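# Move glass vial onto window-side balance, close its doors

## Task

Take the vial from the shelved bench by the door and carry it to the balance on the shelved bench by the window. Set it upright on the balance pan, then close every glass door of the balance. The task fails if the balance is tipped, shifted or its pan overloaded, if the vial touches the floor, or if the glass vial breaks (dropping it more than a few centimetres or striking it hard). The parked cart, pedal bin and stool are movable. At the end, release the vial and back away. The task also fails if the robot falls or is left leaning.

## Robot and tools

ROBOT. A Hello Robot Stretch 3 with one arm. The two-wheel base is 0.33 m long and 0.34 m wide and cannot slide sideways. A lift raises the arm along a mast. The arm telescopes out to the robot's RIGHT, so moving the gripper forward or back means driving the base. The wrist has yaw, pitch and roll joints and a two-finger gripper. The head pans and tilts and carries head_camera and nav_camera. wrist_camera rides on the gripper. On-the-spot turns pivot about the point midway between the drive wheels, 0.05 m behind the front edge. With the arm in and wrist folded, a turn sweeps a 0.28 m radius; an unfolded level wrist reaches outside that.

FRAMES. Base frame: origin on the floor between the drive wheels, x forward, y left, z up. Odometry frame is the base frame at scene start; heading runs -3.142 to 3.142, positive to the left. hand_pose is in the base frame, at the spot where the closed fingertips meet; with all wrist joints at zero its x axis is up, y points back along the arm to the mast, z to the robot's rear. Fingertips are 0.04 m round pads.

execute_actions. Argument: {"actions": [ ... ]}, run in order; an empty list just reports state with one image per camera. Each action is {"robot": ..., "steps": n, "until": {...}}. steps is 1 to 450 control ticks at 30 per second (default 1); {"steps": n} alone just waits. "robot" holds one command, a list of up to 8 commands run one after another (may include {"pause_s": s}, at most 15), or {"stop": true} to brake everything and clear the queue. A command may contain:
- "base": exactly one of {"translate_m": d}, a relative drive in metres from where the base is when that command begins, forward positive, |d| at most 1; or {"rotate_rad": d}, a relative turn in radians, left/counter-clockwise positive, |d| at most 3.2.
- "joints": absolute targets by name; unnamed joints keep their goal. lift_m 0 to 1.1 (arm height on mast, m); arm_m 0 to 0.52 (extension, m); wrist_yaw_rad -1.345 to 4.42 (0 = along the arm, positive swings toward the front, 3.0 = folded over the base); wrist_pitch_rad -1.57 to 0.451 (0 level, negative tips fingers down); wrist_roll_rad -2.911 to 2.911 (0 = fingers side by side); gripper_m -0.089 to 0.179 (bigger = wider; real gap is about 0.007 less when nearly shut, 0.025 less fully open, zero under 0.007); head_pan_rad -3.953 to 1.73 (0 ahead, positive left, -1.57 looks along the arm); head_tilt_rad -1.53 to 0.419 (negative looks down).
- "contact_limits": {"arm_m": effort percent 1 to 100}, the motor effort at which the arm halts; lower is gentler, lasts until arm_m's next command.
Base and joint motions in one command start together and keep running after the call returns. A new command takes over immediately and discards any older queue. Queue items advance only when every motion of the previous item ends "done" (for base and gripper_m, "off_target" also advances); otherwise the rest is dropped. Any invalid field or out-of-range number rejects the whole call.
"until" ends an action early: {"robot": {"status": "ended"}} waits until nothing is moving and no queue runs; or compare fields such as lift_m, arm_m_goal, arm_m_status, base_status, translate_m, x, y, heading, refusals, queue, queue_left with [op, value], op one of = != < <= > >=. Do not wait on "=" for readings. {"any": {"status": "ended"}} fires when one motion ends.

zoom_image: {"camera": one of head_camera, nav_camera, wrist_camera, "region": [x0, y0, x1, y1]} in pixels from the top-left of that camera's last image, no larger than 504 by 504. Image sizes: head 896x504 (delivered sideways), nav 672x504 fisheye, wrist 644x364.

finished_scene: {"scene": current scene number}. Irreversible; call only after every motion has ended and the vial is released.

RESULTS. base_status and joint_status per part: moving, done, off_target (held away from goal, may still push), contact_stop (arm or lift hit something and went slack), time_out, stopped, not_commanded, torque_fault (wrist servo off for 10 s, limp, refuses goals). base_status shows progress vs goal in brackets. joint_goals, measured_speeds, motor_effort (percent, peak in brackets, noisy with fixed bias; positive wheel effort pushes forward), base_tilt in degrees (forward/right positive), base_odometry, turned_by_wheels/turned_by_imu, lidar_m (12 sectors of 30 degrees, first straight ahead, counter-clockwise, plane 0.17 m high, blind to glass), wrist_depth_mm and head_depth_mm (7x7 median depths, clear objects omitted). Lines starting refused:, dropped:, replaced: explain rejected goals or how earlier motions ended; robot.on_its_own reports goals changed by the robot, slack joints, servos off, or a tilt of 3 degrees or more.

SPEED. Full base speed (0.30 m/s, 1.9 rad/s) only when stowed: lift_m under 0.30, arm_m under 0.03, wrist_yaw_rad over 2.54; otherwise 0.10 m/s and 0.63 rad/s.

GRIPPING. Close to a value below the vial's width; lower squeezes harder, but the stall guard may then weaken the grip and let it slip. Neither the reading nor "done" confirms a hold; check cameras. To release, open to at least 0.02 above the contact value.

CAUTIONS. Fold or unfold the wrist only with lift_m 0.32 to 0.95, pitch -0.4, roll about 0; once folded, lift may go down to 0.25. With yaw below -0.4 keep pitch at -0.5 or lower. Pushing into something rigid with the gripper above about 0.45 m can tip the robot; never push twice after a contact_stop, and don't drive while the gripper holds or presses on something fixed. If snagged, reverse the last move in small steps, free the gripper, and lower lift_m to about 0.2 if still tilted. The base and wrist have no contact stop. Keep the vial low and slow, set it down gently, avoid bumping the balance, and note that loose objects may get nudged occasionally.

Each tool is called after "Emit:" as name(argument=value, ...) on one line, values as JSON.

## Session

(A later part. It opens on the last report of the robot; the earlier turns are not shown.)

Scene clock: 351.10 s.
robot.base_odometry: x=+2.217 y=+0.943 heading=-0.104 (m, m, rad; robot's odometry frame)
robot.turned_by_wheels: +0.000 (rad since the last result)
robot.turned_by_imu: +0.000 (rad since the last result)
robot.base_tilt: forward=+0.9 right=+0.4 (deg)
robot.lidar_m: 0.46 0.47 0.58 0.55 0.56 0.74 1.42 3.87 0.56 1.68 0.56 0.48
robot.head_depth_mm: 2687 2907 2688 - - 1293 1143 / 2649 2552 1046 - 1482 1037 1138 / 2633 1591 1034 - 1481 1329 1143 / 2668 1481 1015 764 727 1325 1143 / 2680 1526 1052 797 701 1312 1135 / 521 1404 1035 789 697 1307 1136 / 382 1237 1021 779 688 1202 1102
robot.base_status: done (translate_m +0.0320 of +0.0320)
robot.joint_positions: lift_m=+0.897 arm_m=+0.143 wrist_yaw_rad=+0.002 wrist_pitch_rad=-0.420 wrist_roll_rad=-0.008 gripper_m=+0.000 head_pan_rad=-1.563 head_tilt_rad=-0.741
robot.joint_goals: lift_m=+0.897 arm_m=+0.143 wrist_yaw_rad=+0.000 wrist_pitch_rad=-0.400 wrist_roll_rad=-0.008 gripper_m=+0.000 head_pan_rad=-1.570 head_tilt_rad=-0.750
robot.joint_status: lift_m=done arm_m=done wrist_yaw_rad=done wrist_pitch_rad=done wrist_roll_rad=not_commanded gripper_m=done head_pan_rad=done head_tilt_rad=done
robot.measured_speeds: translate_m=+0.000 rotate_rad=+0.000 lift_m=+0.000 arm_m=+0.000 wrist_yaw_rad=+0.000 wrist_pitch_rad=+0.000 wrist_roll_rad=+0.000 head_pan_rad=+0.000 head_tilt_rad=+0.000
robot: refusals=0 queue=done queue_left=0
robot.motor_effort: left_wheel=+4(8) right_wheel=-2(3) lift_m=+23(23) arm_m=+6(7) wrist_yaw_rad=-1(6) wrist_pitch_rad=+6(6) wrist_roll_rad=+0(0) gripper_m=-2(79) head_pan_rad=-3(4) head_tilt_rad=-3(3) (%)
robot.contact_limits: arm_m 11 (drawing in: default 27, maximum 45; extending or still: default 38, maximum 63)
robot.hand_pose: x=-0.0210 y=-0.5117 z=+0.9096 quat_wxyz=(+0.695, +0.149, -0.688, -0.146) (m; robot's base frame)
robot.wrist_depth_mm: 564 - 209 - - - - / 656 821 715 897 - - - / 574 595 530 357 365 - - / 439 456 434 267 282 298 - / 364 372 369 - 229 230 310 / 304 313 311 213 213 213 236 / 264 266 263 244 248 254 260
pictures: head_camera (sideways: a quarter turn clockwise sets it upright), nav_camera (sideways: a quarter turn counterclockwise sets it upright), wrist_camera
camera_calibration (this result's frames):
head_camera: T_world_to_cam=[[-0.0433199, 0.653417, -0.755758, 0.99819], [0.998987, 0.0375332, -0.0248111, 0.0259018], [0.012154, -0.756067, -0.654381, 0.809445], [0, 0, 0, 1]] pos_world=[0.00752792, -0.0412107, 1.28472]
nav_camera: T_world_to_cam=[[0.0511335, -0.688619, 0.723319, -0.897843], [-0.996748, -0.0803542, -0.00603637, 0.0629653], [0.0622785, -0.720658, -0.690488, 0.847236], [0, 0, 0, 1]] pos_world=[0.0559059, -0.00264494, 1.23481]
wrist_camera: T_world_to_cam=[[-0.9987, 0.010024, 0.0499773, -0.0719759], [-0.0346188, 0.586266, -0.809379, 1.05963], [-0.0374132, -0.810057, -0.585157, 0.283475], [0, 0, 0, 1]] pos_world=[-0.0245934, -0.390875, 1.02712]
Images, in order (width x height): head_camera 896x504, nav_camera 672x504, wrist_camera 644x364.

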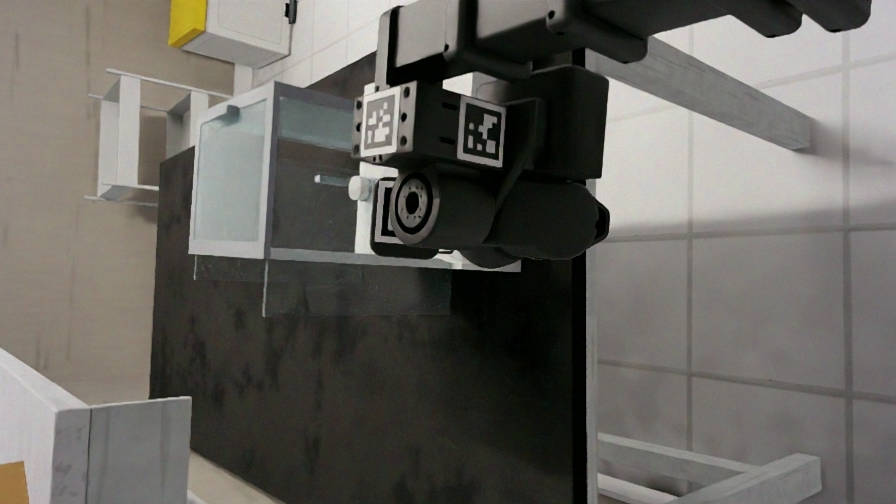

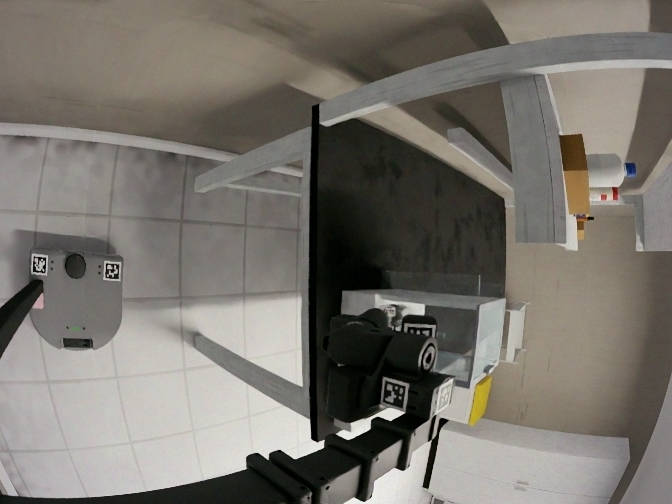

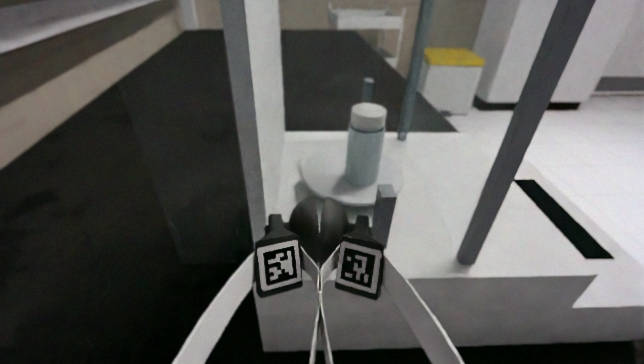

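Emit:
execute_actions(actions=[{"robot": {"joints": {"arm_m": 0.146}, "contact_limits": {"arm_m": 11}}, "steps": 200, "until": {"robot": {"status": "ended"}}}, {"robot": {"base": {"translate_m": -0.045}}, "steps": 200, "until": {"robot": {"status": "ended"}}}])

Scene clock: 354.63 s.
robot.base_odometry: x=+2.172 y=+0.948 heading=-0.104 (m, m, rad; robot's odometry frame)
robot.turned_by_wheels: +0.000 (rad since the last result)
robot.turned_by_imu: +0.000 (rad since the last result)
robot.base_tilt: forward=+1.1 right=+0.6 (deg)
robot.lidar_m: 0.50 0.51 0.58 0.55 0.56 0.73 1.37 3.54 0.54 1.92 0.59 0.53
robot.head_depth_mm: 2704 2822 2713 - - 1354 1143 / 2625 2960 2538 - 816 957 1155 / 2606 1603 988 - 1507 1339 1143 / 2694 1456 1022 678 1455 1338 1139 / 2662 1528 958 745 702 1316 1138 / 2581 1488 1035 787 694 1311 1136 / 484 1392 1021 779 689 1246 1118
robot.base_status: done (translate_m -0.0450 of -0.0450)
robot.joint_positions: lift_m=+0.897 arm_m=+0.146 wrist_yaw_rad=+0.004 wrist_pitch_rad=-0.420 wrist_roll_rad=-0.008 gripper_m=+0.000 head_pan_rad=-1.563 head_tilt_rad=-0.741
robot.joint_goals: lift_m=+0.897 arm_m=+0.146 wrist_yaw_rad=+0.000 wrist_pitch_rad=-0.400 wrist_roll_rad=-0.008 gripper_m=+0.000 head_pan_rad=-1.570 head_tilt_rad=-0.750
robot.joint_status: lift_m=done arm_m=done wrist_yaw_rad=done wrist_pitch_rad=done wrist_roll_rad=not_commanded gripper_m=done head_pan_rad=done head_tilt_rad=done
robot.measured_speeds: translate_m=+0.000 rotate_rad=+0.000 lift_m=+0.000 arm_m=+0.000 wrist_yaw_rad=+0.000 wrist_pitch_rad=+0.000 wrist_roll_rad=+0.000 head_pan_rad=+0.000 head_tilt_rad=+0.000
robot: refusals=0 queue=done queue_left=0
robot.motor_effort: left_wheel=+5(6) right_wheel=-4(7) lift_m=+23(23) arm_m=+6(8) wrist_yaw_rad=-3(2) wrist_pitch_rad=+6(6) wrist_roll_rad=+0(0) gripper_m=-3(3) head_pan_rad=-3(5) head_tilt_rad=-3(4) (%)
robot.contact_limits: arm_m 11 (drawing in: default 27, maximum 45; extending or still: default 38, maximum 63)
robot.hand_pose: x=-0.0207 y=-0.5146 z=+0.9095 quat_wxyz=(+0.695, +0.150, -0.688, -0.146) (m; robot's base frame)
robot.wrist_depth_mm: 673 139 281 - - - - / 697 167 281 879 924 - - / 569 531 284 342 364 - - / 442 434 261 261 283 383 - / 360 366 225 - 220 271 - / 305 305 205 210 212 216 256 / 265 269 240 239 245 251 262
pictures: head_camera (sideways: a quarter turn clockwise sets it upright), nav_camera (sideways: a quarter turn counterclockwise sets it upright), wrist_camera
camera_calibration (this result's frames):
head_camera: T_world_to_cam=[[-0.0433199, 0.653417, -0.755758, 0.99819], [0.998987, 0.0375332, -0.0248111, 0.0259018], [0.012154, -0.756067, -0.654381, 0.809446], [0, 0, 0, 1]] pos_world=[0.00752792, -0.0412107, 1.28472]
nav_camera: T_world_to_cam=[[0.0511335, -0.688619, 0.723318, -0.897843], [-0.996748, -0.0803542, -0.00603638, 0.0629653], [0.0622785, -0.720658, -0.690488, 0.847236], [0, 0, 0, 1]] pos_world=[0.0559059, -0.00264493, 1.23481]
wrist_camera: T_world_to_cam=[[-0.998711, 0.00879121, 0.0499831, -0.0723106], [-0.0353306, 0.58659, -0.809113, 1.06117], [-0.0364326, -0.809836, -0.585524, 0.281545], [0, 0, 0, 1]] pos_world=[-0.0244682, -0.393831, 1.02707]
Images, in order (width x height): head_camera 896x504, nav_camera 672x504, wrist_camera 644x364.

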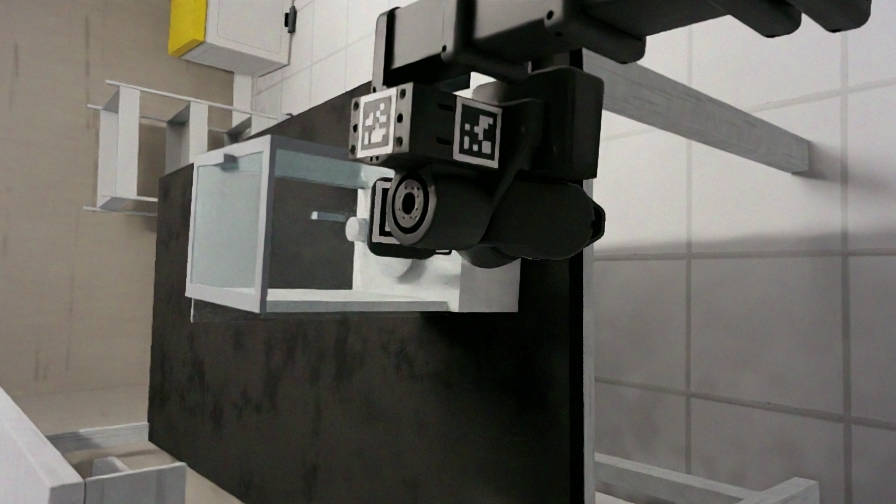

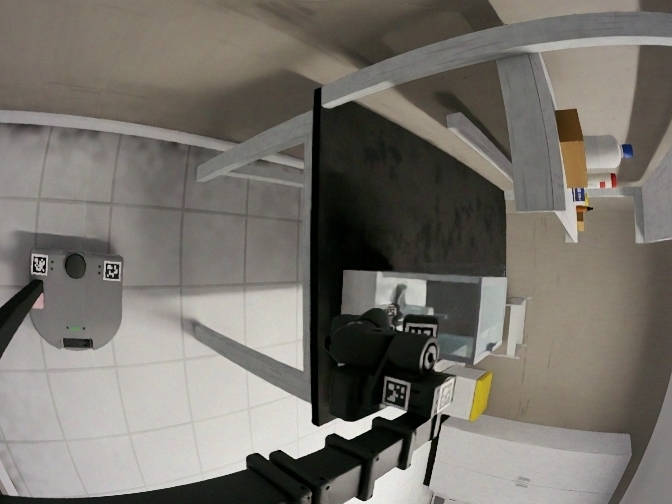

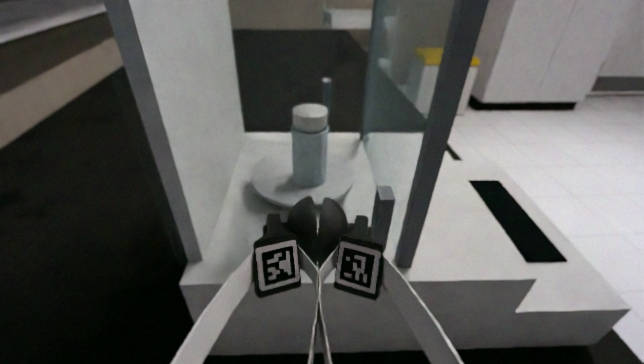

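Emit:
execute_actions(actions=[{"robot": {"base": {"translate_m": -0.016}}, "steps": 200, "until": {"robot": {"status": "ended"}}}])

Emit:
zoom_image(camera="head_camera", region=[170, 130, 530, 370])

Scene clock: 357.30 s.
robot.base_odometry: x=+2.157 y=+0.950 heading=-0.104 (m, m, rad; robot's odometry frame)
robot.turned_by_wheels: +0.000 (rad since the last result)
robot.turned_by_imu: +0.000 (rad since the last result)
robot.base_tilt: forward=+1.1 right=+0.7 (deg)
robot.lidar_m: 0.52 0.53 0.58 0.55 0.56 0.73 1.35 3.51 0.54 1.91 0.60 0.55
robot.head_depth_mm: 2717 2794 2698 - - 1345 1137 / 2655 2930 2657 - 803 1003 1154 / 2643 1707 983 - 1508 1327 1140 / 2687 1466 1027 675 1467 1327 1140 / 2701 1514 922 700 701 1320 1140 / 2616 1499 1036 791 695 1314 1124 / 1398 1472 1021 783 688 1267 1123
robot.base_status: done (translate_m -0.0160 of -0.0160)
robot.joint_positions: lift_m=+0.897 arm_m=+0.146 wrist_yaw_rad=+0.003 wrist_pitch_rad=-0.420 wrist_roll_rad=-0.008 gripper_m=+0.000 head_pan_rad=-1.563 head_tilt_rad=-0.741
robot.joint_goals: lift_m=+0.897 arm_m=+0.146 wrist_yaw_rad=+0.000 wrist_pitch_rad=-0.400 wrist_roll_rad=-0.008 gripper_m=+0.000 head_pan_rad=-1.570 head_tilt_rad=-0.750
robot.joint_status: lift_m=done arm_m=done wrist_yaw_rad=done wrist_pitch_rad=done wrist_roll_rad=not_commanded gripper_m=done head_pan_rad=done head_tilt_rad=done
robot.measured_speeds: translate_m=+0.000 rotate_rad=+0.000 lift_m=+0.000 arm_m=+0.000 wrist_yaw_rad=+0.000 wrist_pitch_rad=+0.000 wrist_roll_rad=+0.000 head_pan_rad=+0.000 head_tilt_rad=+0.000
robot: refusals=0 queue=done queue_left=0
robot.motor_effort: left_wheel=+4(6) right_wheel=-3(8) lift_m=+23(23) arm_m=+6(6) wrist_yaw_rad=-2(3) wrist_pitch_rad=+6(6) wrist_roll_rad=+0(0) gripper_m=-3(2) head_pan_rad=-3(4) head_tilt_rad=-2(2) (%)
robot.contact_limits: arm_m 11 (drawing in: default 27, maximum 45; extending or still: default 38, maximum 63)
robot.hand_pose: x=-0.0209 y=-0.5147 z=+0.9095 quat_wxyz=(+0.695, +0.149, -0.688, -0.146) (m; robot's base frame)
robot.wrist_depth_mm: 605 159 - - - - - / 719 159 739 877 - - - / 579 174 335 343 600 - - / 439 208 260 266 281 - - / 364 350 232 - 239 282 - / 304 300 205 208 213 231 - / 263 265 237 241 245 251 268
pictures: head_camera (sideways: a quarter turn clockwise sets it upright), nav_camera (sideways: a quarter turn counterclockwise sets it upright), wrist_camera
camera_calibration (this result's frames):
head_camera: T_world_to_cam=[[-0.04332, 0.653417, -0.755758, 0.99819], [0.998987, 0.0375333, -0.0248111, 0.0259018], [0.0121541, -0.756067, -0.654381, 0.809446], [0, 0, 0, 1]] pos_world=[0.00752792, -0.0412107, 1.28472]
nav_camera: T_world_to_cam=[[0.0511336, -0.688619, 0.723318, -0.897843], [-0.996748, -0.0803543, -0.00603638, 0.0629653], [0.0622785, -0.720658, -0.690488, 0.847236], [0, 0, 0, 1]] pos_world=[0.0559059, -0.00264492, 1.23481]
wrist_camera: T_world_to_cam=[[-0.998704, 0.00963343, 0.0499807, -0.072063], [-0.034837, 0.586554, -0.80916, 1.06124], [-0.0371114, -0.809853, -0.585458, 0.281431], [0, 0, 0, 1]] pos_world=[-0.024555, -0.393862, 1.02708]
Images, in order (width x height): head_camera 896x504, nav_camera 672x504, wrist_camera 644x364.

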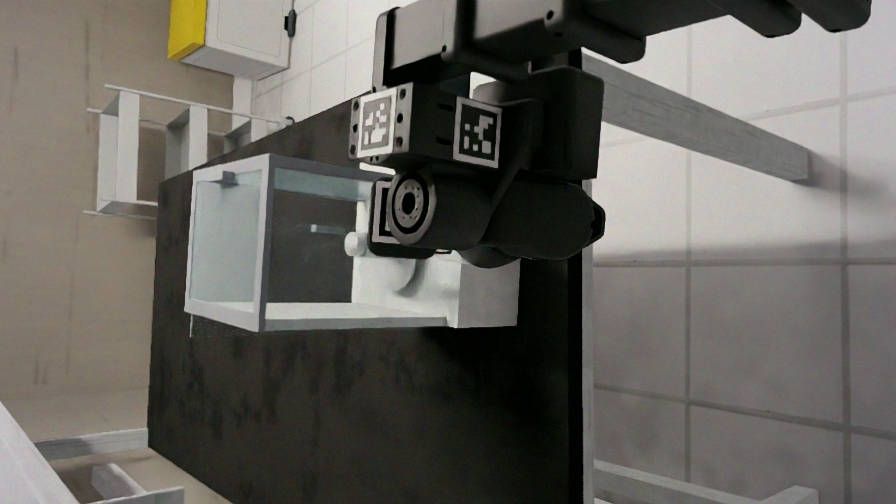

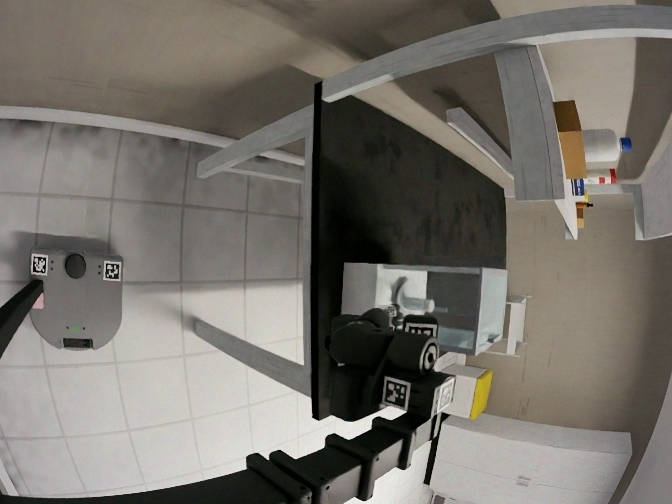

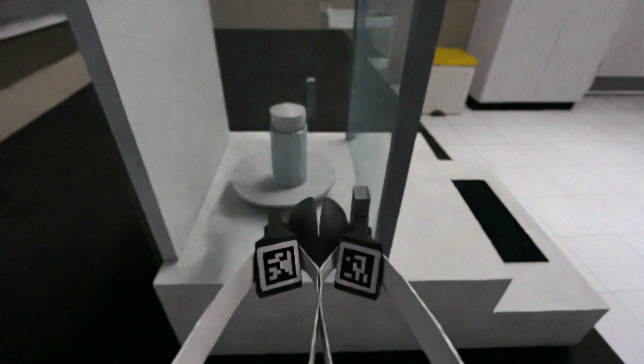

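Region (170, 130, 530, 370) of head_camera's 896x504 image, scaled by 1.400, with more detail than that image has.

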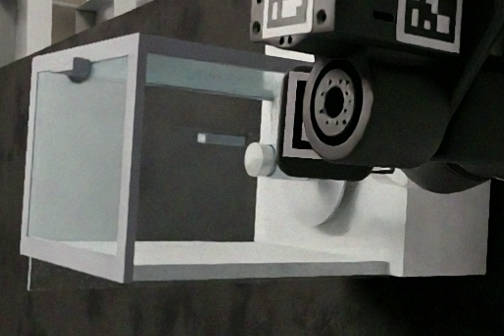

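Emit:
execute_actions(actions=[{"robot": {"base": {"translate_m": -0.006}}, "steps": 200, "until": {"robot": {"status": "ended"}}}, {"steps": 5}])

Emit:
zoom_image(camera="wrist_camera", region=[240, 100, 480, 300])

Scene clock: 360.87 s.
robot.base_odometry: x=+2.151 y=+0.950 heading=-0.104 (m, m, rad; robot's odometry frame)
robot.turned_by_wheels: +0.000 (rad since the last result)
robot.turned_by_imu: +0.000 (rad since the last result)
robot.base_tilt: forward=+1.1 right=+0.9 (deg)
robot.lidar_m: 0.52 0.53 0.58 0.55 0.56 0.73 1.35 3.51 0.54 1.92 0.60 0.55
robot.head_depth_mm: 2723 2830 2705 - - 1348 1145 / 2653 2969 2668 - 804 1049 1159 / 2640 1700 1008 - 1512 1332 1146 / 2699 1464 1022 677 1458 1322 1144 / 2691 1514 922 697 704 1319 1136 / 2594 1493 1035 788 695 1311 1127 / 1473 1467 1022 784 689 1263 1122
robot.base_status: done (translate_m -0.0060 of -0.0060)
robot.joint_positions: lift_m=+0.897 arm_m=+0.146 wrist_yaw_rad=+0.003 wrist_pitch_rad=-0.420 wrist_roll_rad=-0.008 gripper_m=+0.000 head_pan_rad=-1.563 head_tilt_rad=-0.741
robot.joint_goals: lift_m=+0.897 arm_m=+0.146 wrist_yaw_rad=+0.000 wrist_pitch_rad=-0.400 wrist_roll_rad=-0.008 gripper_m=+0.000 head_pan_rad=-1.570 head_tilt_rad=-0.750
robot.joint_status: lift_m=done arm_m=done wrist_yaw_rad=done wrist_pitch_rad=done wrist_roll_rad=not_commanded gripper_m=done head_pan_rad=done head_tilt_rad=done
robot.measured_speeds: translate_m=+0.000 rotate_rad=+0.000 lift_m=+0.000 arm_m=+0.000 wrist_yaw_rad=+0.000 wrist_pitch_rad=+0.000 wrist_roll_rad=+0.000 head_pan_rad=+0.000 head_tilt_rad=+0.000
robot: refusals=0 queue=done queue_left=0
robot.motor_effort: left_wheel=+4(7) right_wheel=-3(6) lift_m=+22(22) arm_m=+6(6) wrist_yaw_rad=-2(3) wrist_pitch_rad=+6(6) wrist_roll_rad=+0(0) gripper_m=-2(3) head_pan_rad=-4(4) head_tilt_rad=-3(3) (%)
robot.contact_limits: arm_m 11 (drawing in: default 27, maximum 45; extending or still: default 38, maximum 63)
robot.hand_pose: x=-0.0209 y=-0.5147 z=+0.9095 quat_wxyz=(+0.695, +0.149, -0.688, -0.146) (m; robot's base frame)
robot.wrist_depth_mm: 553 171 - - - - - / 689 171 797 797 - - - / 583 184 318 344 629 - - / 445 201 263 267 292 - - / 364 340 232 - 237 292 - / 307 290 205 210 212 231 - / 265 261 235 242 244 252 276
pictures: head_camera (sideways: a quarter turn clockwise sets it upright), nav_camera (sideways: a quarter turn counterclockwise sets it upright), wrist_camera
camera_calibration (this result's frames):
head_camera: T_world_to_cam=[[-0.0433199, 0.653417, -0.755758, 0.99819], [0.998987, 0.0375332, -0.0248111, 0.0259018], [0.012154, -0.756067, -0.654381, 0.809445], [0, 0, 0, 1]] pos_world=[0.00752792, -0.0412107, 1.28472]
nav_camera: T_world_to_cam=[[0.0511335, -0.688619, 0.723318, -0.897843], [-0.996748, -0.0803542, -0.00603637, 0.0629653], [0.0622785, -0.720658, -0.690488, 0.847236], [0, 0, 0, 1]] pos_world=[0.0559059, -0.00264493, 1.23481]
wrist_camera: T_world_to_cam=[[-0.998704, 0.0095589, 0.0499807, -0.0720848], [-0.0348808, 0.586552, -0.80916, 1.06124], [-0.037051, -0.809855, -0.585458, 0.281432], [0, 0, 0, 1]] pos_world=[-0.0245472, -0.393863, 1.02708]
Images, in order (width x height): head_camera 896x504, nav_camera 672x504, wrist_camera 644x364.

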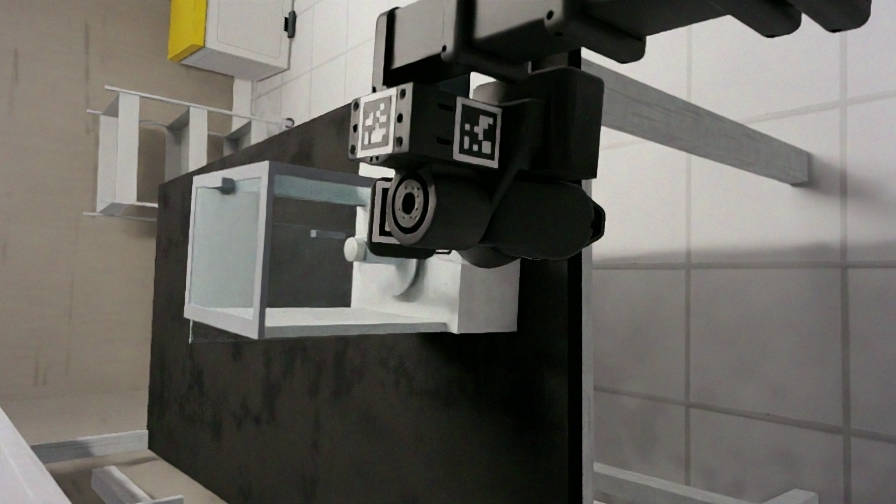

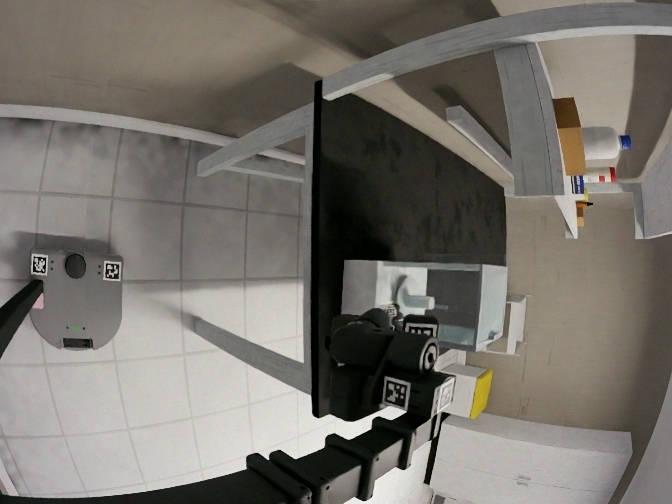

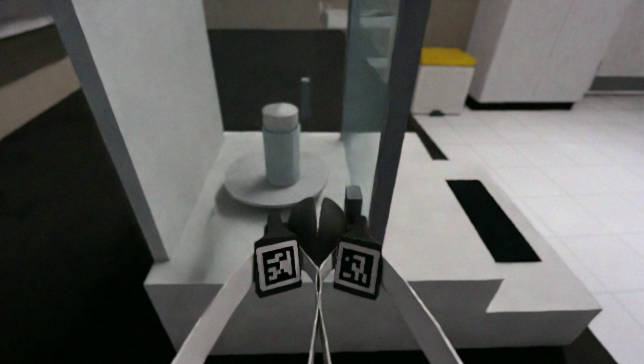

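Region (240, 100, 480, 300) of wrist_camera's 644x364 image, scaled by 2.100.

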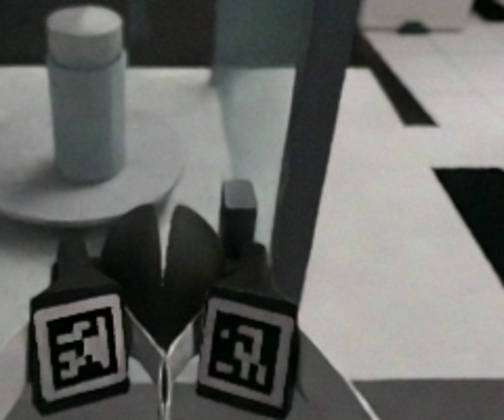

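Emit:
execute_actions(actions=[{"robot": {"base": {"translate_m": -0.005}}, "steps": 200, "until": {"robot": {"status": "ended"}}}, {"steps": 5}])

Emit:
zoom_image(camera="wrist_camera", region=[240, 100, 480, 300])

Scene clock: 366.10 s.
robot.base_odometry: x=+2.146 y=+0.951 heading=-0.104 (m, m, rad; robot's odometry frame)
robot.turned_by_wheels: +0.000 (rad since the last result)
robot.turned_by_imu: +0.000 (rad since the last result)
robot.base_tilt: forward=+1.0 right=+0.7 (deg)
robot.lidar_m: 0.53 0.54 0.58 0.55 0.56 0.73 1.35 3.49 0.54 1.92 0.60 0.56
robot.head_depth_mm: 2725 2791 2711 - - 1350 1140 / 2662 2980 2649 - 800 1257 1150 / 2607 1704 1030 - 1506 1329 1146 / 2676 1456 1015 677 1458 1323 1145 / 2681 1447 756 699 702 1320 1135 / 2587 1499 1041 788 694 1315 1126 / 1591 1481 1016 783 688 1266 1124
robot.base_status: done (translate_m -0.0050 of -0.0050)
robot.joint_positions: lift_m=+0.897 arm_m=+0.146 wrist_yaw_rad=+0.003 wrist_pitch_rad=-0.420 wrist_roll_rad=-0.008 gripper_m=+0.000 head_pan_rad=-1.563 head_tilt_rad=-0.741
robot.joint_goals: lift_m=+0.897 arm_m=+0.146 wrist_yaw_rad=+0.000 wrist_pitch_rad=-0.400 wrist_roll_rad=-0.008 gripper_m=+0.000 head_pan_rad=-1.570 head_tilt_rad=-0.750
robot.joint_status: lift_m=done arm_m=done wrist_yaw_rad=done wrist_pitch_rad=done wrist_roll_rad=not_commanded gripper_m=done head_pan_rad=done head_tilt_rad=done
robot.measured_speeds: translate_m=+0.000 rotate_rad=+0.000 lift_m=+0.000 arm_m=+0.000 wrist_yaw_rad=+0.000 wrist_pitch_rad=+0.000 wrist_roll_rad=+0.000 head_pan_rad=+0.000 head_tilt_rad=+0.000
robot: refusals=0 queue=done queue_left=0
robot.motor_effort: left_wheel=+5(5) right_wheel=-4(7) lift_m=+23(23) arm_m=+6(6) wrist_yaw_rad=-2(2) wrist_pitch_rad=+6(6) wrist_roll_rad=+0(0) gripper_m=-2(2) head_pan_rad=-4(4) head_tilt_rad=-3(3) (%)
robot.contact_limits: arm_m 11 (drawing in: default 27, maximum 45; extending or still: default 38, maximum 63)
robot.hand_pose: x=-0.0209 y=-0.5147 z=+0.9095 quat_wxyz=(+0.695, +0.149, -0.688, -0.146) (m; robot's base frame)
robot.wrist_depth_mm: 136 179 - - - - - / 679 180 806 853 - - - / 586 179 307 616 630 - - / 442 213 259 277 294 - - / 364 236 234 - 236 294 - / 307 288 207 209 213 239 - / 266 258 236 241 245 251 -
pictures: head_camera (sideways: a quarter turn clockwise sets it upright), nav_camera (sideways: a quarter turn counterclockwise sets it upright), wrist_camera
camera_calibration (this result's frames):
head_camera: T_world_to_cam=[[-0.0433199, 0.653417, -0.755758, 0.99819], [0.998987, 0.0375332, -0.0248111, 0.0259018], [0.012154, -0.756067, -0.654381, 0.809445], [0, 0, 0, 1]] pos_world=[0.00752792, -0.0412107, 1.28472]
nav_camera: T_world_to_cam=[[0.0511335, -0.688619, 0.723318, -0.897843], [-0.996748, -0.0803542, -0.00603637, 0.0629653], [0.0622785, -0.720658, -0.690488, 0.847236], [0, 0, 0, 1]] pos_world=[0.0559059, -0.00264493, 1.23481]
wrist_camera: T_world_to_cam=[[-0.998706, 0.00944207, 0.0499809, -0.0721189], [-0.0349495, 0.586548, -0.80916, 1.06123], [-0.0369563, -0.80986, -0.585458, 0.281432], [0, 0, 0, 1]] pos_world=[-0.0245352, -0.393863, 1.02708]
Images, in order (width x height): head_camera 896x504, nav_camera 672x504, wrist_camera 644x364.

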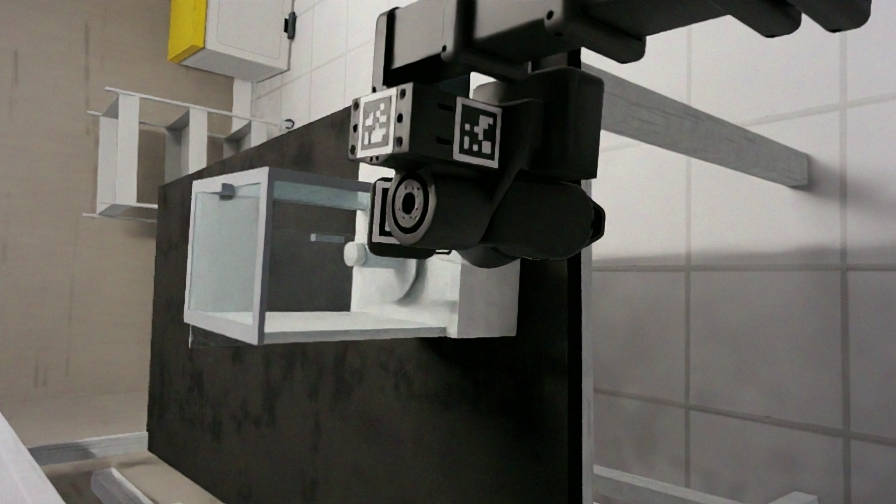

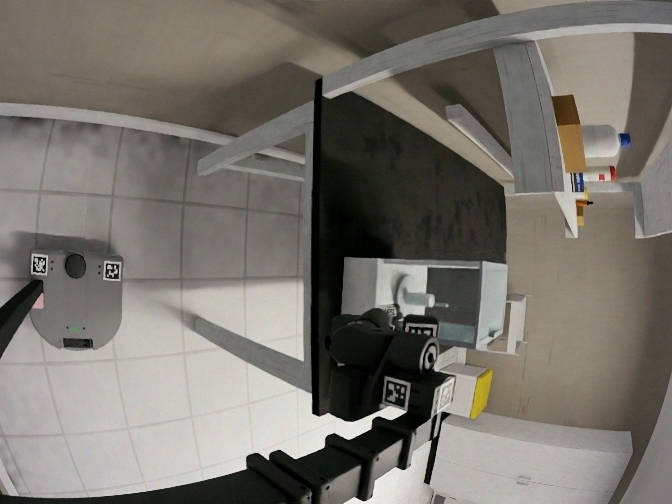

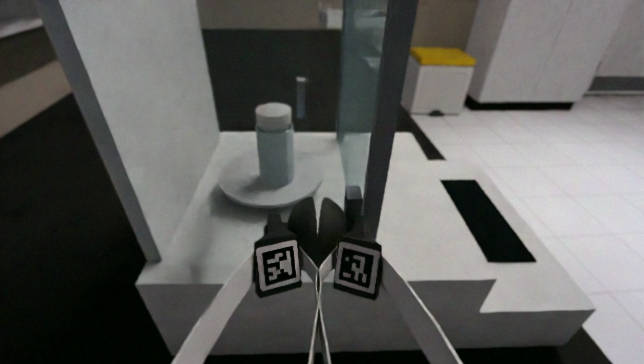

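Region (240, 100, 480, 300) of wrist_camera's 644x364 image, scaled by 2.100.

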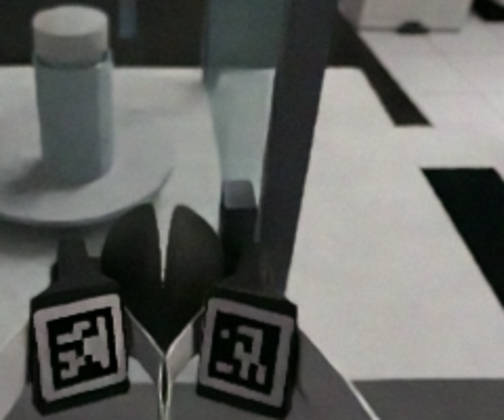

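Emit:
execute_actions(actions=[{"robot": {"base": {"translate_m": -0.004}}, "steps": 200, "until": {"robot": {"status": "ended"}}}, {"steps": 5}])

Emit:
zoom_image(camera="wrist_camera", region=[240, 100, 480, 300])

Scene clock: 368.63 s.
robot.base_odometry: x=+2.142 y=+0.951 heading=-0.104 (m, m, rad; robot's odometry frame)
robot.turned_by_wheels: +0.000 (rad since the last result)
robot.turned_by_imu: +0.000 (rad since the last result)
robot.base_tilt: forward=+1.1 right=+0.6 (deg)
robot.lidar_m: 0.53 0.54 0.58 0.55 0.56 0.73 1.34 3.51 0.53 1.92 0.60 0.56
robot.head_depth_mm: 2705 2822 2693 - - 1349 1144 / 2660 2922 2640 - 800 1258 1152 / 2605 2400 1031 - 1497 1313 1129 / 2680 1463 1022 677 1464 1319 1145 / 2680 1454 754 675 700 1318 1136 / 2576 1493 1031 790 694 1314 1131 / 1582 1472 1019 781 689 1266 1126
robot.base_status: done (translate_m -0.0040 of -0.0040)
robot.joint_positions: lift_m=+0.897 arm_m=+0.146 wrist_yaw_rad=+0.003 wrist_pitch_rad=-0.420 wrist_roll_rad=-0.008 gripper_m=+0.000 head_pan_rad=-1.563 head_tilt_rad=-0.741
robot.joint_goals: lift_m=+0.897 arm_m=+0.146 wrist_yaw_rad=+0.000 wrist_pitch_rad=-0.400 wrist_roll_rad=-0.008 gripper_m=+0.000 head_pan_rad=-1.570 head_tilt_rad=-0.750
robot.joint_status: lift_m=done arm_m=done wrist_yaw_rad=done wrist_pitch_rad=done wrist_roll_rad=not_commanded gripper_m=done head_pan_rad=done head_tilt_rad=done
robot.measured_speeds: translate_m=+0.000 rotate_rad=+0.000 lift_m=+0.000 arm_m=+0.000 wrist_yaw_rad=+0.000 wrist_pitch_rad=+0.000 wrist_roll_rad=+0.000 head_pan_rad=+0.000 head_tilt_rad=+0.000
robot: refusals=0 queue=done queue_left=0
robot.motor_effort: left_wheel=+5(6) right_wheel=-5(8) lift_m=+23(23) arm_m=+6(6) wrist_yaw_rad=-2(2) wrist_pitch_rad=+6(6) wrist_roll_rad=+0(0) gripper_m=-2(2) head_pan_rad=-4(3) head_tilt_rad=-2(3) (%)
robot.contact_limits: arm_m 11 (drawing in: default 27, maximum 45; extending or still: default 38, maximum 63)
robot.hand_pose: x=-0.0207 y=-0.5147 z=+0.9095 quat_wxyz=(+0.695, +0.149, -0.688, -0.146) (m; robot's base frame)
robot.wrist_depth_mm: 141 186 - - - - - / 674 186 820 882 - - - / 540 186 307 359 619 - - / 439 202 262 265 294 - - / 365 221 233 - 237 298 - / 305 209 207 210 214 240 - / 266 259 237 241 243 251 -
pictures: head_camera (sideways: a quarter turn clockwise sets it upright), nav_camera (sideways: a quarter turn counterclockwise sets it upright), wrist_camera
camera_calibration (this result's frames):
head_camera: T_world_to_cam=[[-0.0433199, 0.653417, -0.755758, 0.99819], [0.998987, 0.0375332, -0.0248111, 0.0259018], [0.012154, -0.756067, -0.654381, 0.809445], [0, 0, 0, 1]] pos_world=[0.00752792, -0.0412107, 1.28472]
nav_camera: T_world_to_cam=[[0.0511335, -0.688619, 0.723318, -0.897843], [-0.996748, -0.0803542, -0.00603637, 0.0629653], [0.0622785, -0.720658, -0.690488, 0.847236], [0, 0, 0, 1]] pos_world=[0.0559059, -0.00264493, 1.23481]
wrist_camera: T_world_to_cam=[[-0.99871, 0.00893766, 0.049981, -0.0722656], [-0.0352459, 0.58653, -0.80916, 1.06123], [-0.0365473, -0.809878, -0.585458, 0.281432], [0, 0, 0, 1]] pos_world=[-0.024483, -0.393869, 1.02708]
Images, in order (width x height): head_camera 896x504, nav_camera 672x504, wrist_camera 644x364.

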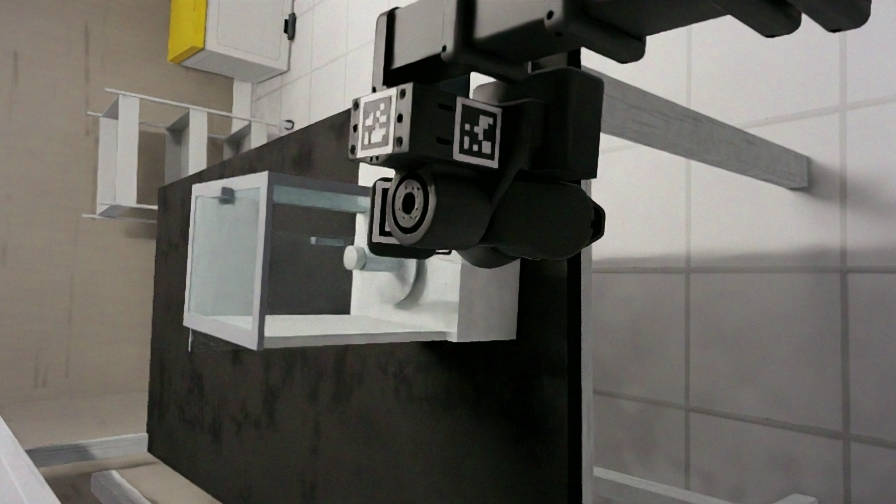

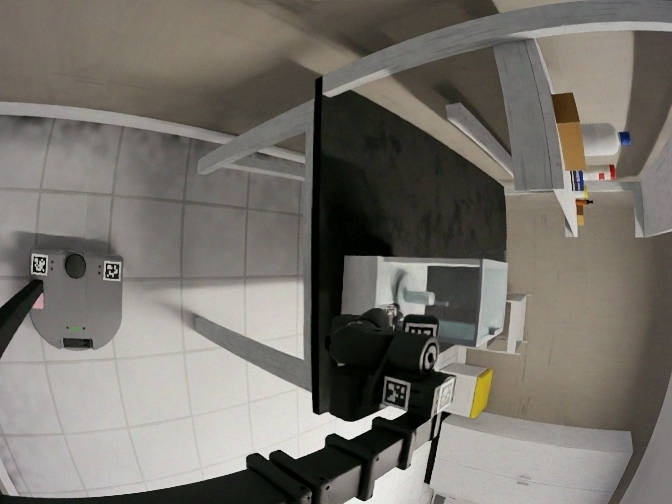

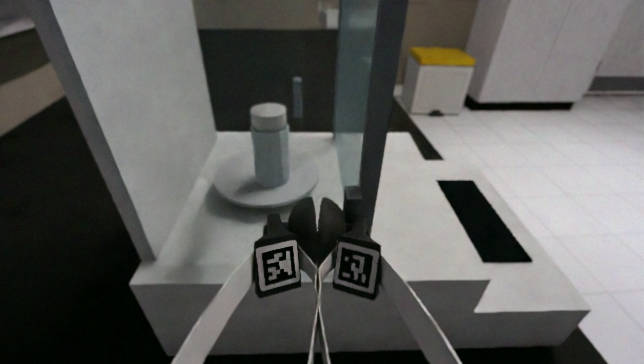

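Region (240, 100, 480, 300) of wrist_camera's 644x364 image, scaled by 2.100.

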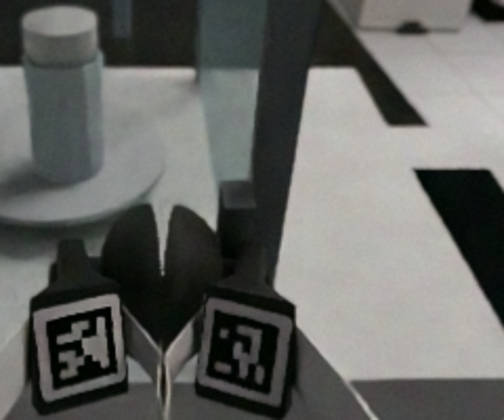

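Emit:
execute_actions(actions=[])

Scene clock: 377.60 s.
robot.base_odometry: x=+2.142 y=+0.951 heading=-0.104 (m, m, rad; robot's odometry frame)
robot.turned_by_wheels: +0.000 (rad since the last result)
robot.turned_by_imu: +0.000 (rad since the last result)
robot.base_tilt: forward=+1.1 right=+0.5 (deg)
robot.lidar_m: 0.53 0.54 0.58 0.55 0.56 0.73 1.34 3.50 0.53 1.92 0.61 0.56
robot.head_depth_mm: 2718 2811 2726 - - 1346 1141 / 2666 2968 2664 - 800 1253 1154 / 2613 2407 1035 - 1506 1305 1132 / 2693 1465 1020 677 1453 1322 1148 / 2704 1449 756 674 701 1317 1140 / 2598 1499 1034 788 695 1305 1126 / 1593 1467 1021 783 686 1276 1124
robot.base_status: done (translate_m -0.0040 of -0.0040)
robot.joint_positions: lift_m=+0.897 arm_m=+0.146 wrist_yaw_rad=+0.003 wrist_pitch_rad=-0.420 wrist_roll_rad=-0.008 gripper_m=+0.000 head_pan_rad=-1.563 head_tilt_rad=-0.741
robot.joint_goals: lift_m=+0.897 arm_m=+0.146 wrist_yaw_rad=+0.000 wrist_pitch_rad=-0.400 wrist_roll_rad=-0.008 gripper_m=+0.000 head_pan_rad=-1.570 head_tilt_rad=-0.750
robot.joint_status: lift_m=done arm_m=done wrist_yaw_rad=done wrist_pitch_rad=done wrist_roll_rad=not_commanded gripper_m=done head_pan_rad=done head_tilt_rad=done
robot.measured_speeds: translate_m=+0.000 rotate_rad=+0.000 lift_m=+0.000 arm_m=+0.000 wrist_yaw_rad=+0.000 wrist_pitch_rad=+0.000 wrist_roll_rad=+0.000 head_pan_rad=+0.000 head_tilt_rad=+0.000
robot: refusals=0 queue=done queue_left=0
robot.motor_effort: left_wheel=+5(5) right_wheel=-4(4) lift_m=+23(23) arm_m=+6(6) wrist_yaw_rad=-2(2) wrist_pitch_rad=+6(6) wrist_roll_rad=+0(0) gripper_m=-1(1) head_pan_rad=-4(4) head_tilt_rad=-2(3) (%)
robot.contact_limits: arm_m 11 (drawing in: default 27, maximum 45; extending or still: default 38, maximum 63)
robot.hand_pose: x=-0.0207 y=-0.5147 z=+0.9095 quat_wxyz=(+0.695, +0.149, -0.688, -0.146) (m; robot's base frame)
robot.wrist_depth_mm: 141 186 - - - - - / 673 187 763 896 - - - / 547 188 307 361 630 - - / 450 203 261 264 299 - - / 359 222 233 - 239 297 - / 305 209 206 210 213 240 - / 264 258 236 238 244 251 -
pictures: head_camera (sideways: a quarter turn clockwise sets it upright), nav_camera (sideways: a quarter turn counterclockwise sets it upright), wrist_camera
camera_calibration (this result's frames):
head_camera: T_world_to_cam=[[-0.04332, 0.653417, -0.755758, 0.99819], [0.998987, 0.0375335, -0.0248111, 0.0259018], [0.0121542, -0.756067, -0.654381, 0.809445], [0, 0, 0, 1]] pos_world=[0.00752793, -0.0412107, 1.28472]
nav_camera: T_world_to_cam=[[0.0511336, -0.688619, 0.723319, -0.897843], [-0.996748, -0.0803545, -0.00603637, 0.0629653], [0.0622786, -0.720658, -0.690488, 0.847236], [0, 0, 0, 1]] pos_world=[0.0559059, -0.00264493, 1.23481]
wrist_camera: T_world_to_cam=[[-0.99871, 0.00893764, 0.049981, -0.0722656], [-0.0352459, 0.58653, -0.80916, 1.06123], [-0.0365473, -0.809878, -0.585458, 0.281432], [0, 0, 0, 1]] pos_world=[-0.024483, -0.393869, 1.02708]
Images, in order (width x height): head_camera 896x504, nav_camera 672x504, wrist_camera 644x364.

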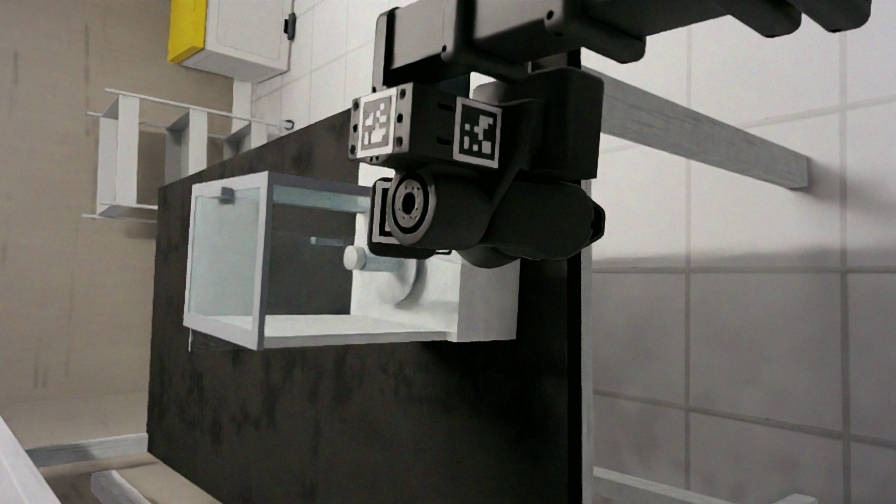

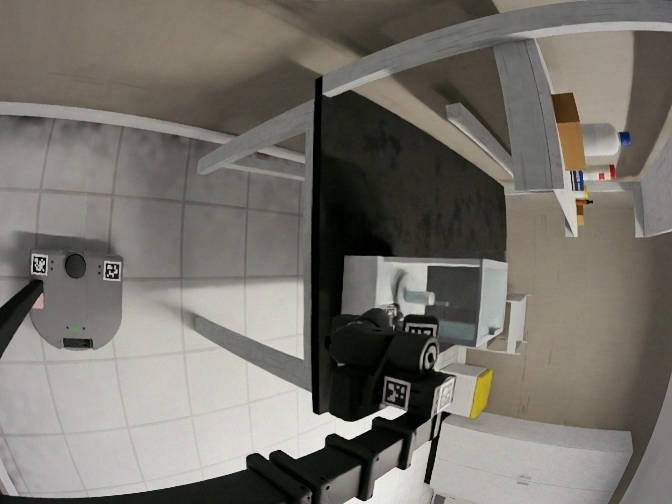

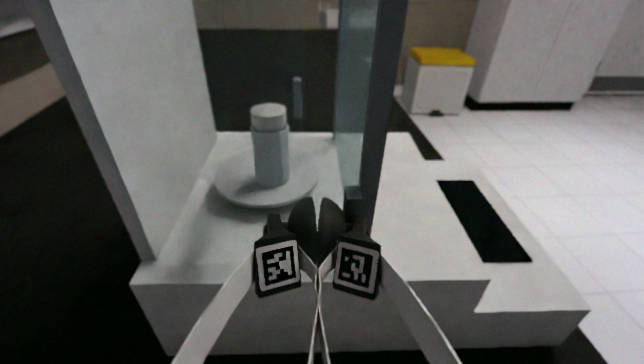

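Emit:
zoom_image(camera="head_camera", region=[150, 150, 450, 380])

Emit:
zoom_image(camera="wrist_camera", region=[150, 0, 450, 260])

Region (150, 150, 450, 380) of head_camera's 896x504 image, scaled by 1.680, with more detail than that image has; it fills the top 386 rows of this view, and the rest is white.

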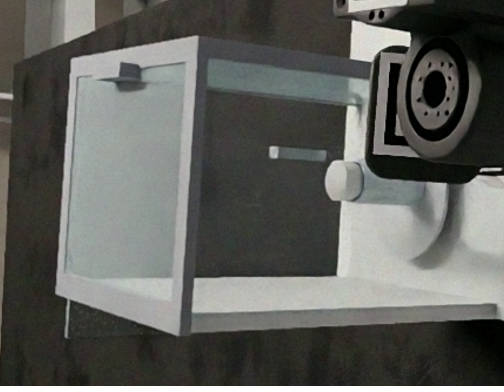

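Region (150, 0, 450, 260) of wrist_camera's 644x364 image, scaled by 1.680; it fills the top 437 rows of this view, and the rest is white.

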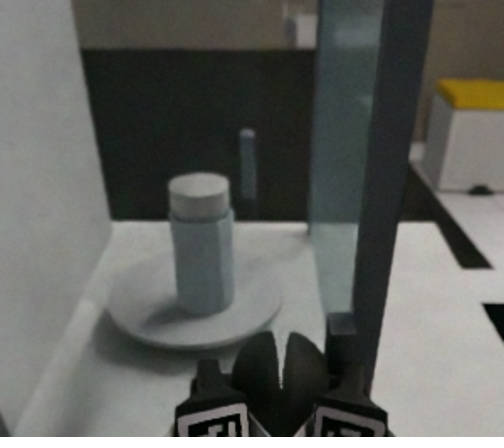

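Emit:
execute_actions(actions=[{"robot": {"joints": {"arm_m": 0.0, "head_pan_rad": -2.5, "head_tilt_rad": -0.6}}, "steps": 60, "until": {"robot": {"arm_m": ["<", 0.11]}}}, {"robot": [{"base": {"translate_m": -0.568}}, {"base": {"rotate_rad": 1.571}}], "steps": 450, "until": {"robot": {"status": "ended"}}}])

Scene clock: 429.23 s.
robot.base_odometry: x=+1.577 y=+1.010 heading=+1.466 (m, m, rad; robot's odometry frame)
robot.turned_by_wheels: +1.571 (rad since the last result)
robot.turned_by_imu: +1.578 (rad since the last result)
robot.base_tilt: forward=+1.2 right=+0.6 (deg)
robot.lidar_m: 0.51 0.52 0.68 0.78 3.59 2.96 1.97 0.61 1.07 1.09 0.77 0.54
robot.head_depth_mm: 2648 2921 1615 2236 1838 1480 1239 / 2058 2601 1503 1106 1822 1468 1280 / 1783 2037 1460 882 1707 1457 - / 1523 1750 1347 830 796 950 - / 1341 1483 899 842 1613 - - / 959 1331 878 896 1654 - - / 947 1198 1262 1030 1510 - -
robot.base_status: done (rotate_rad +1.5708 of +1.5710)
robot.joint_positions: lift_m=+0.897 arm_m=+0.000 wrist_yaw_rad=+0.002 wrist_pitch_rad=-0.419 wrist_roll_rad=-0.008 gripper_m=+0.000 head_pan_rad=-2.493 head_tilt_rad=-0.606
robot.joint_goals: lift_m=+0.897 arm_m=+0.000 wrist_yaw_rad=+0.000 wrist_pitch_rad=-0.400 wrist_roll_rad=-0.008 gripper_m=+0.000 head_pan_rad=-2.500 head_tilt_rad=-0.600
robot.joint_status: lift_m=done arm_m=done wrist_yaw_rad=done wrist_pitch_rad=done wrist_roll_rad=not_commanded gripper_m=done head_pan_rad=done head_tilt_rad=done
robot.measured_speeds: translate_m=+0.000 rotate_rad=+0.000 lift_m=+0.000 arm_m=+0.000 wrist_yaw_rad=+0.000 wrist_pitch_rad=+0.000 wrist_roll_rad=+0.000 head_pan_rad=+0.000 head_tilt_rad=+0.000
robot: refusals=0 queue=done queue_left=0
robot.motor_effort: left_wheel=-4(8) right_wheel=+3(6) lift_m=+23(23) arm_m=-5(5) wrist_yaw_rad=-2(3) wrist_pitch_rad=+6(6) wrist_roll_rad=+0(0) gripper_m=-2(2) head_pan_rad=-3(47) head_tilt_rad=+2(12) (%)
robot.hand_pose: x=-0.0211 y=-0.3696 z=+0.9097 quat_wxyz=(+0.695, +0.149, -0.688, -0.146) (m; robot's base frame)
robot.wrist_depth_mm: 720 762 774 802 806 815 830 / 731 855 854 872 901 917 932 / 726 906 911 989 990 721 641 / 716 - - - - - 516 / 737 - - - - - - / 708 - - - - - - / 721 - - - - - -
pictures: head_camera (sideways: a quarter turn clockwise sets it upright), nav_camera (sideways: a quarter turn counterclockwise sets it upright), wrist_camera
camera_calibration (this result's frames):
head_camera: T_world_to_cam=[[0.412305, 0.360486, -0.836692, 1.10092], [0.624438, -0.780551, -0.0285873, 0.0331074], [-0.663387, -0.510675, -0.546926, 0.673778], [0, 0, 0, 1]] pos_world=[-0.0276126, -0.0269415, 1.29058]
nav_camera: T_world_to_cam=[[-0.43907, -0.390232, 0.809282, -1.0069], [-0.660417, 0.750889, 0.003771, 0.0481458], [-0.609153, -0.532808, -0.587409, 0.717246], [0, 0, 0, 1]] pos_world=[0.0266083, -0.0469232, 1.236]
wrist_camera: T_world_to_cam=[[-0.998695, 0.0105452, 0.0499738, -0.0733218], [-0.0343232, 0.586001, -0.809583, 0.976448], [-0.037822, -0.810242, -0.584874, 0.398334], [0, 0, 0, 1]] pos_world=[-0.0246455, -0.248679, 1.02715]
Images, in order (width x height): head_camera 896x504, nav_camera 672x504, wrist_camera 644x364.

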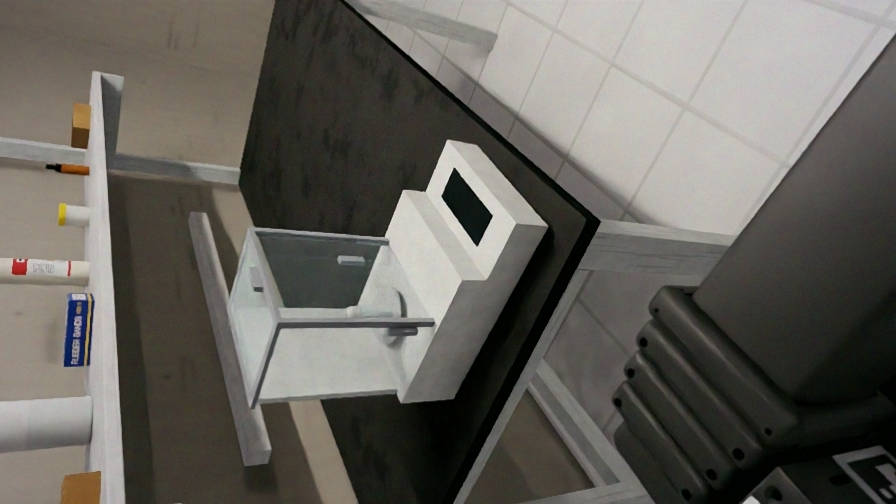

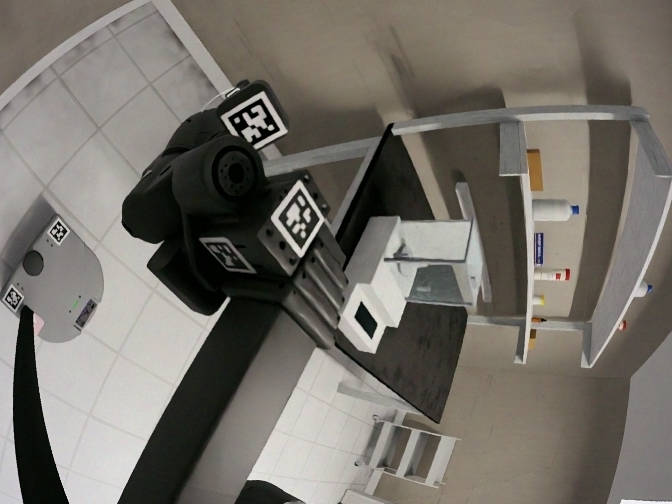

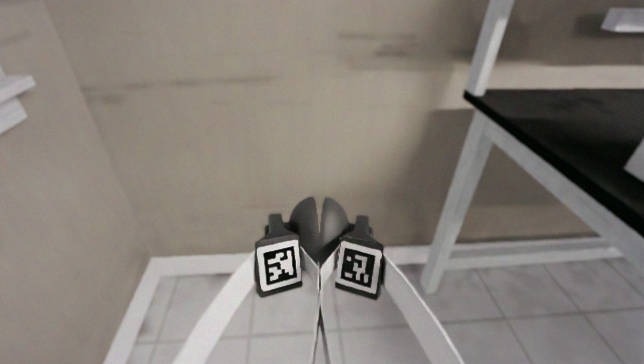

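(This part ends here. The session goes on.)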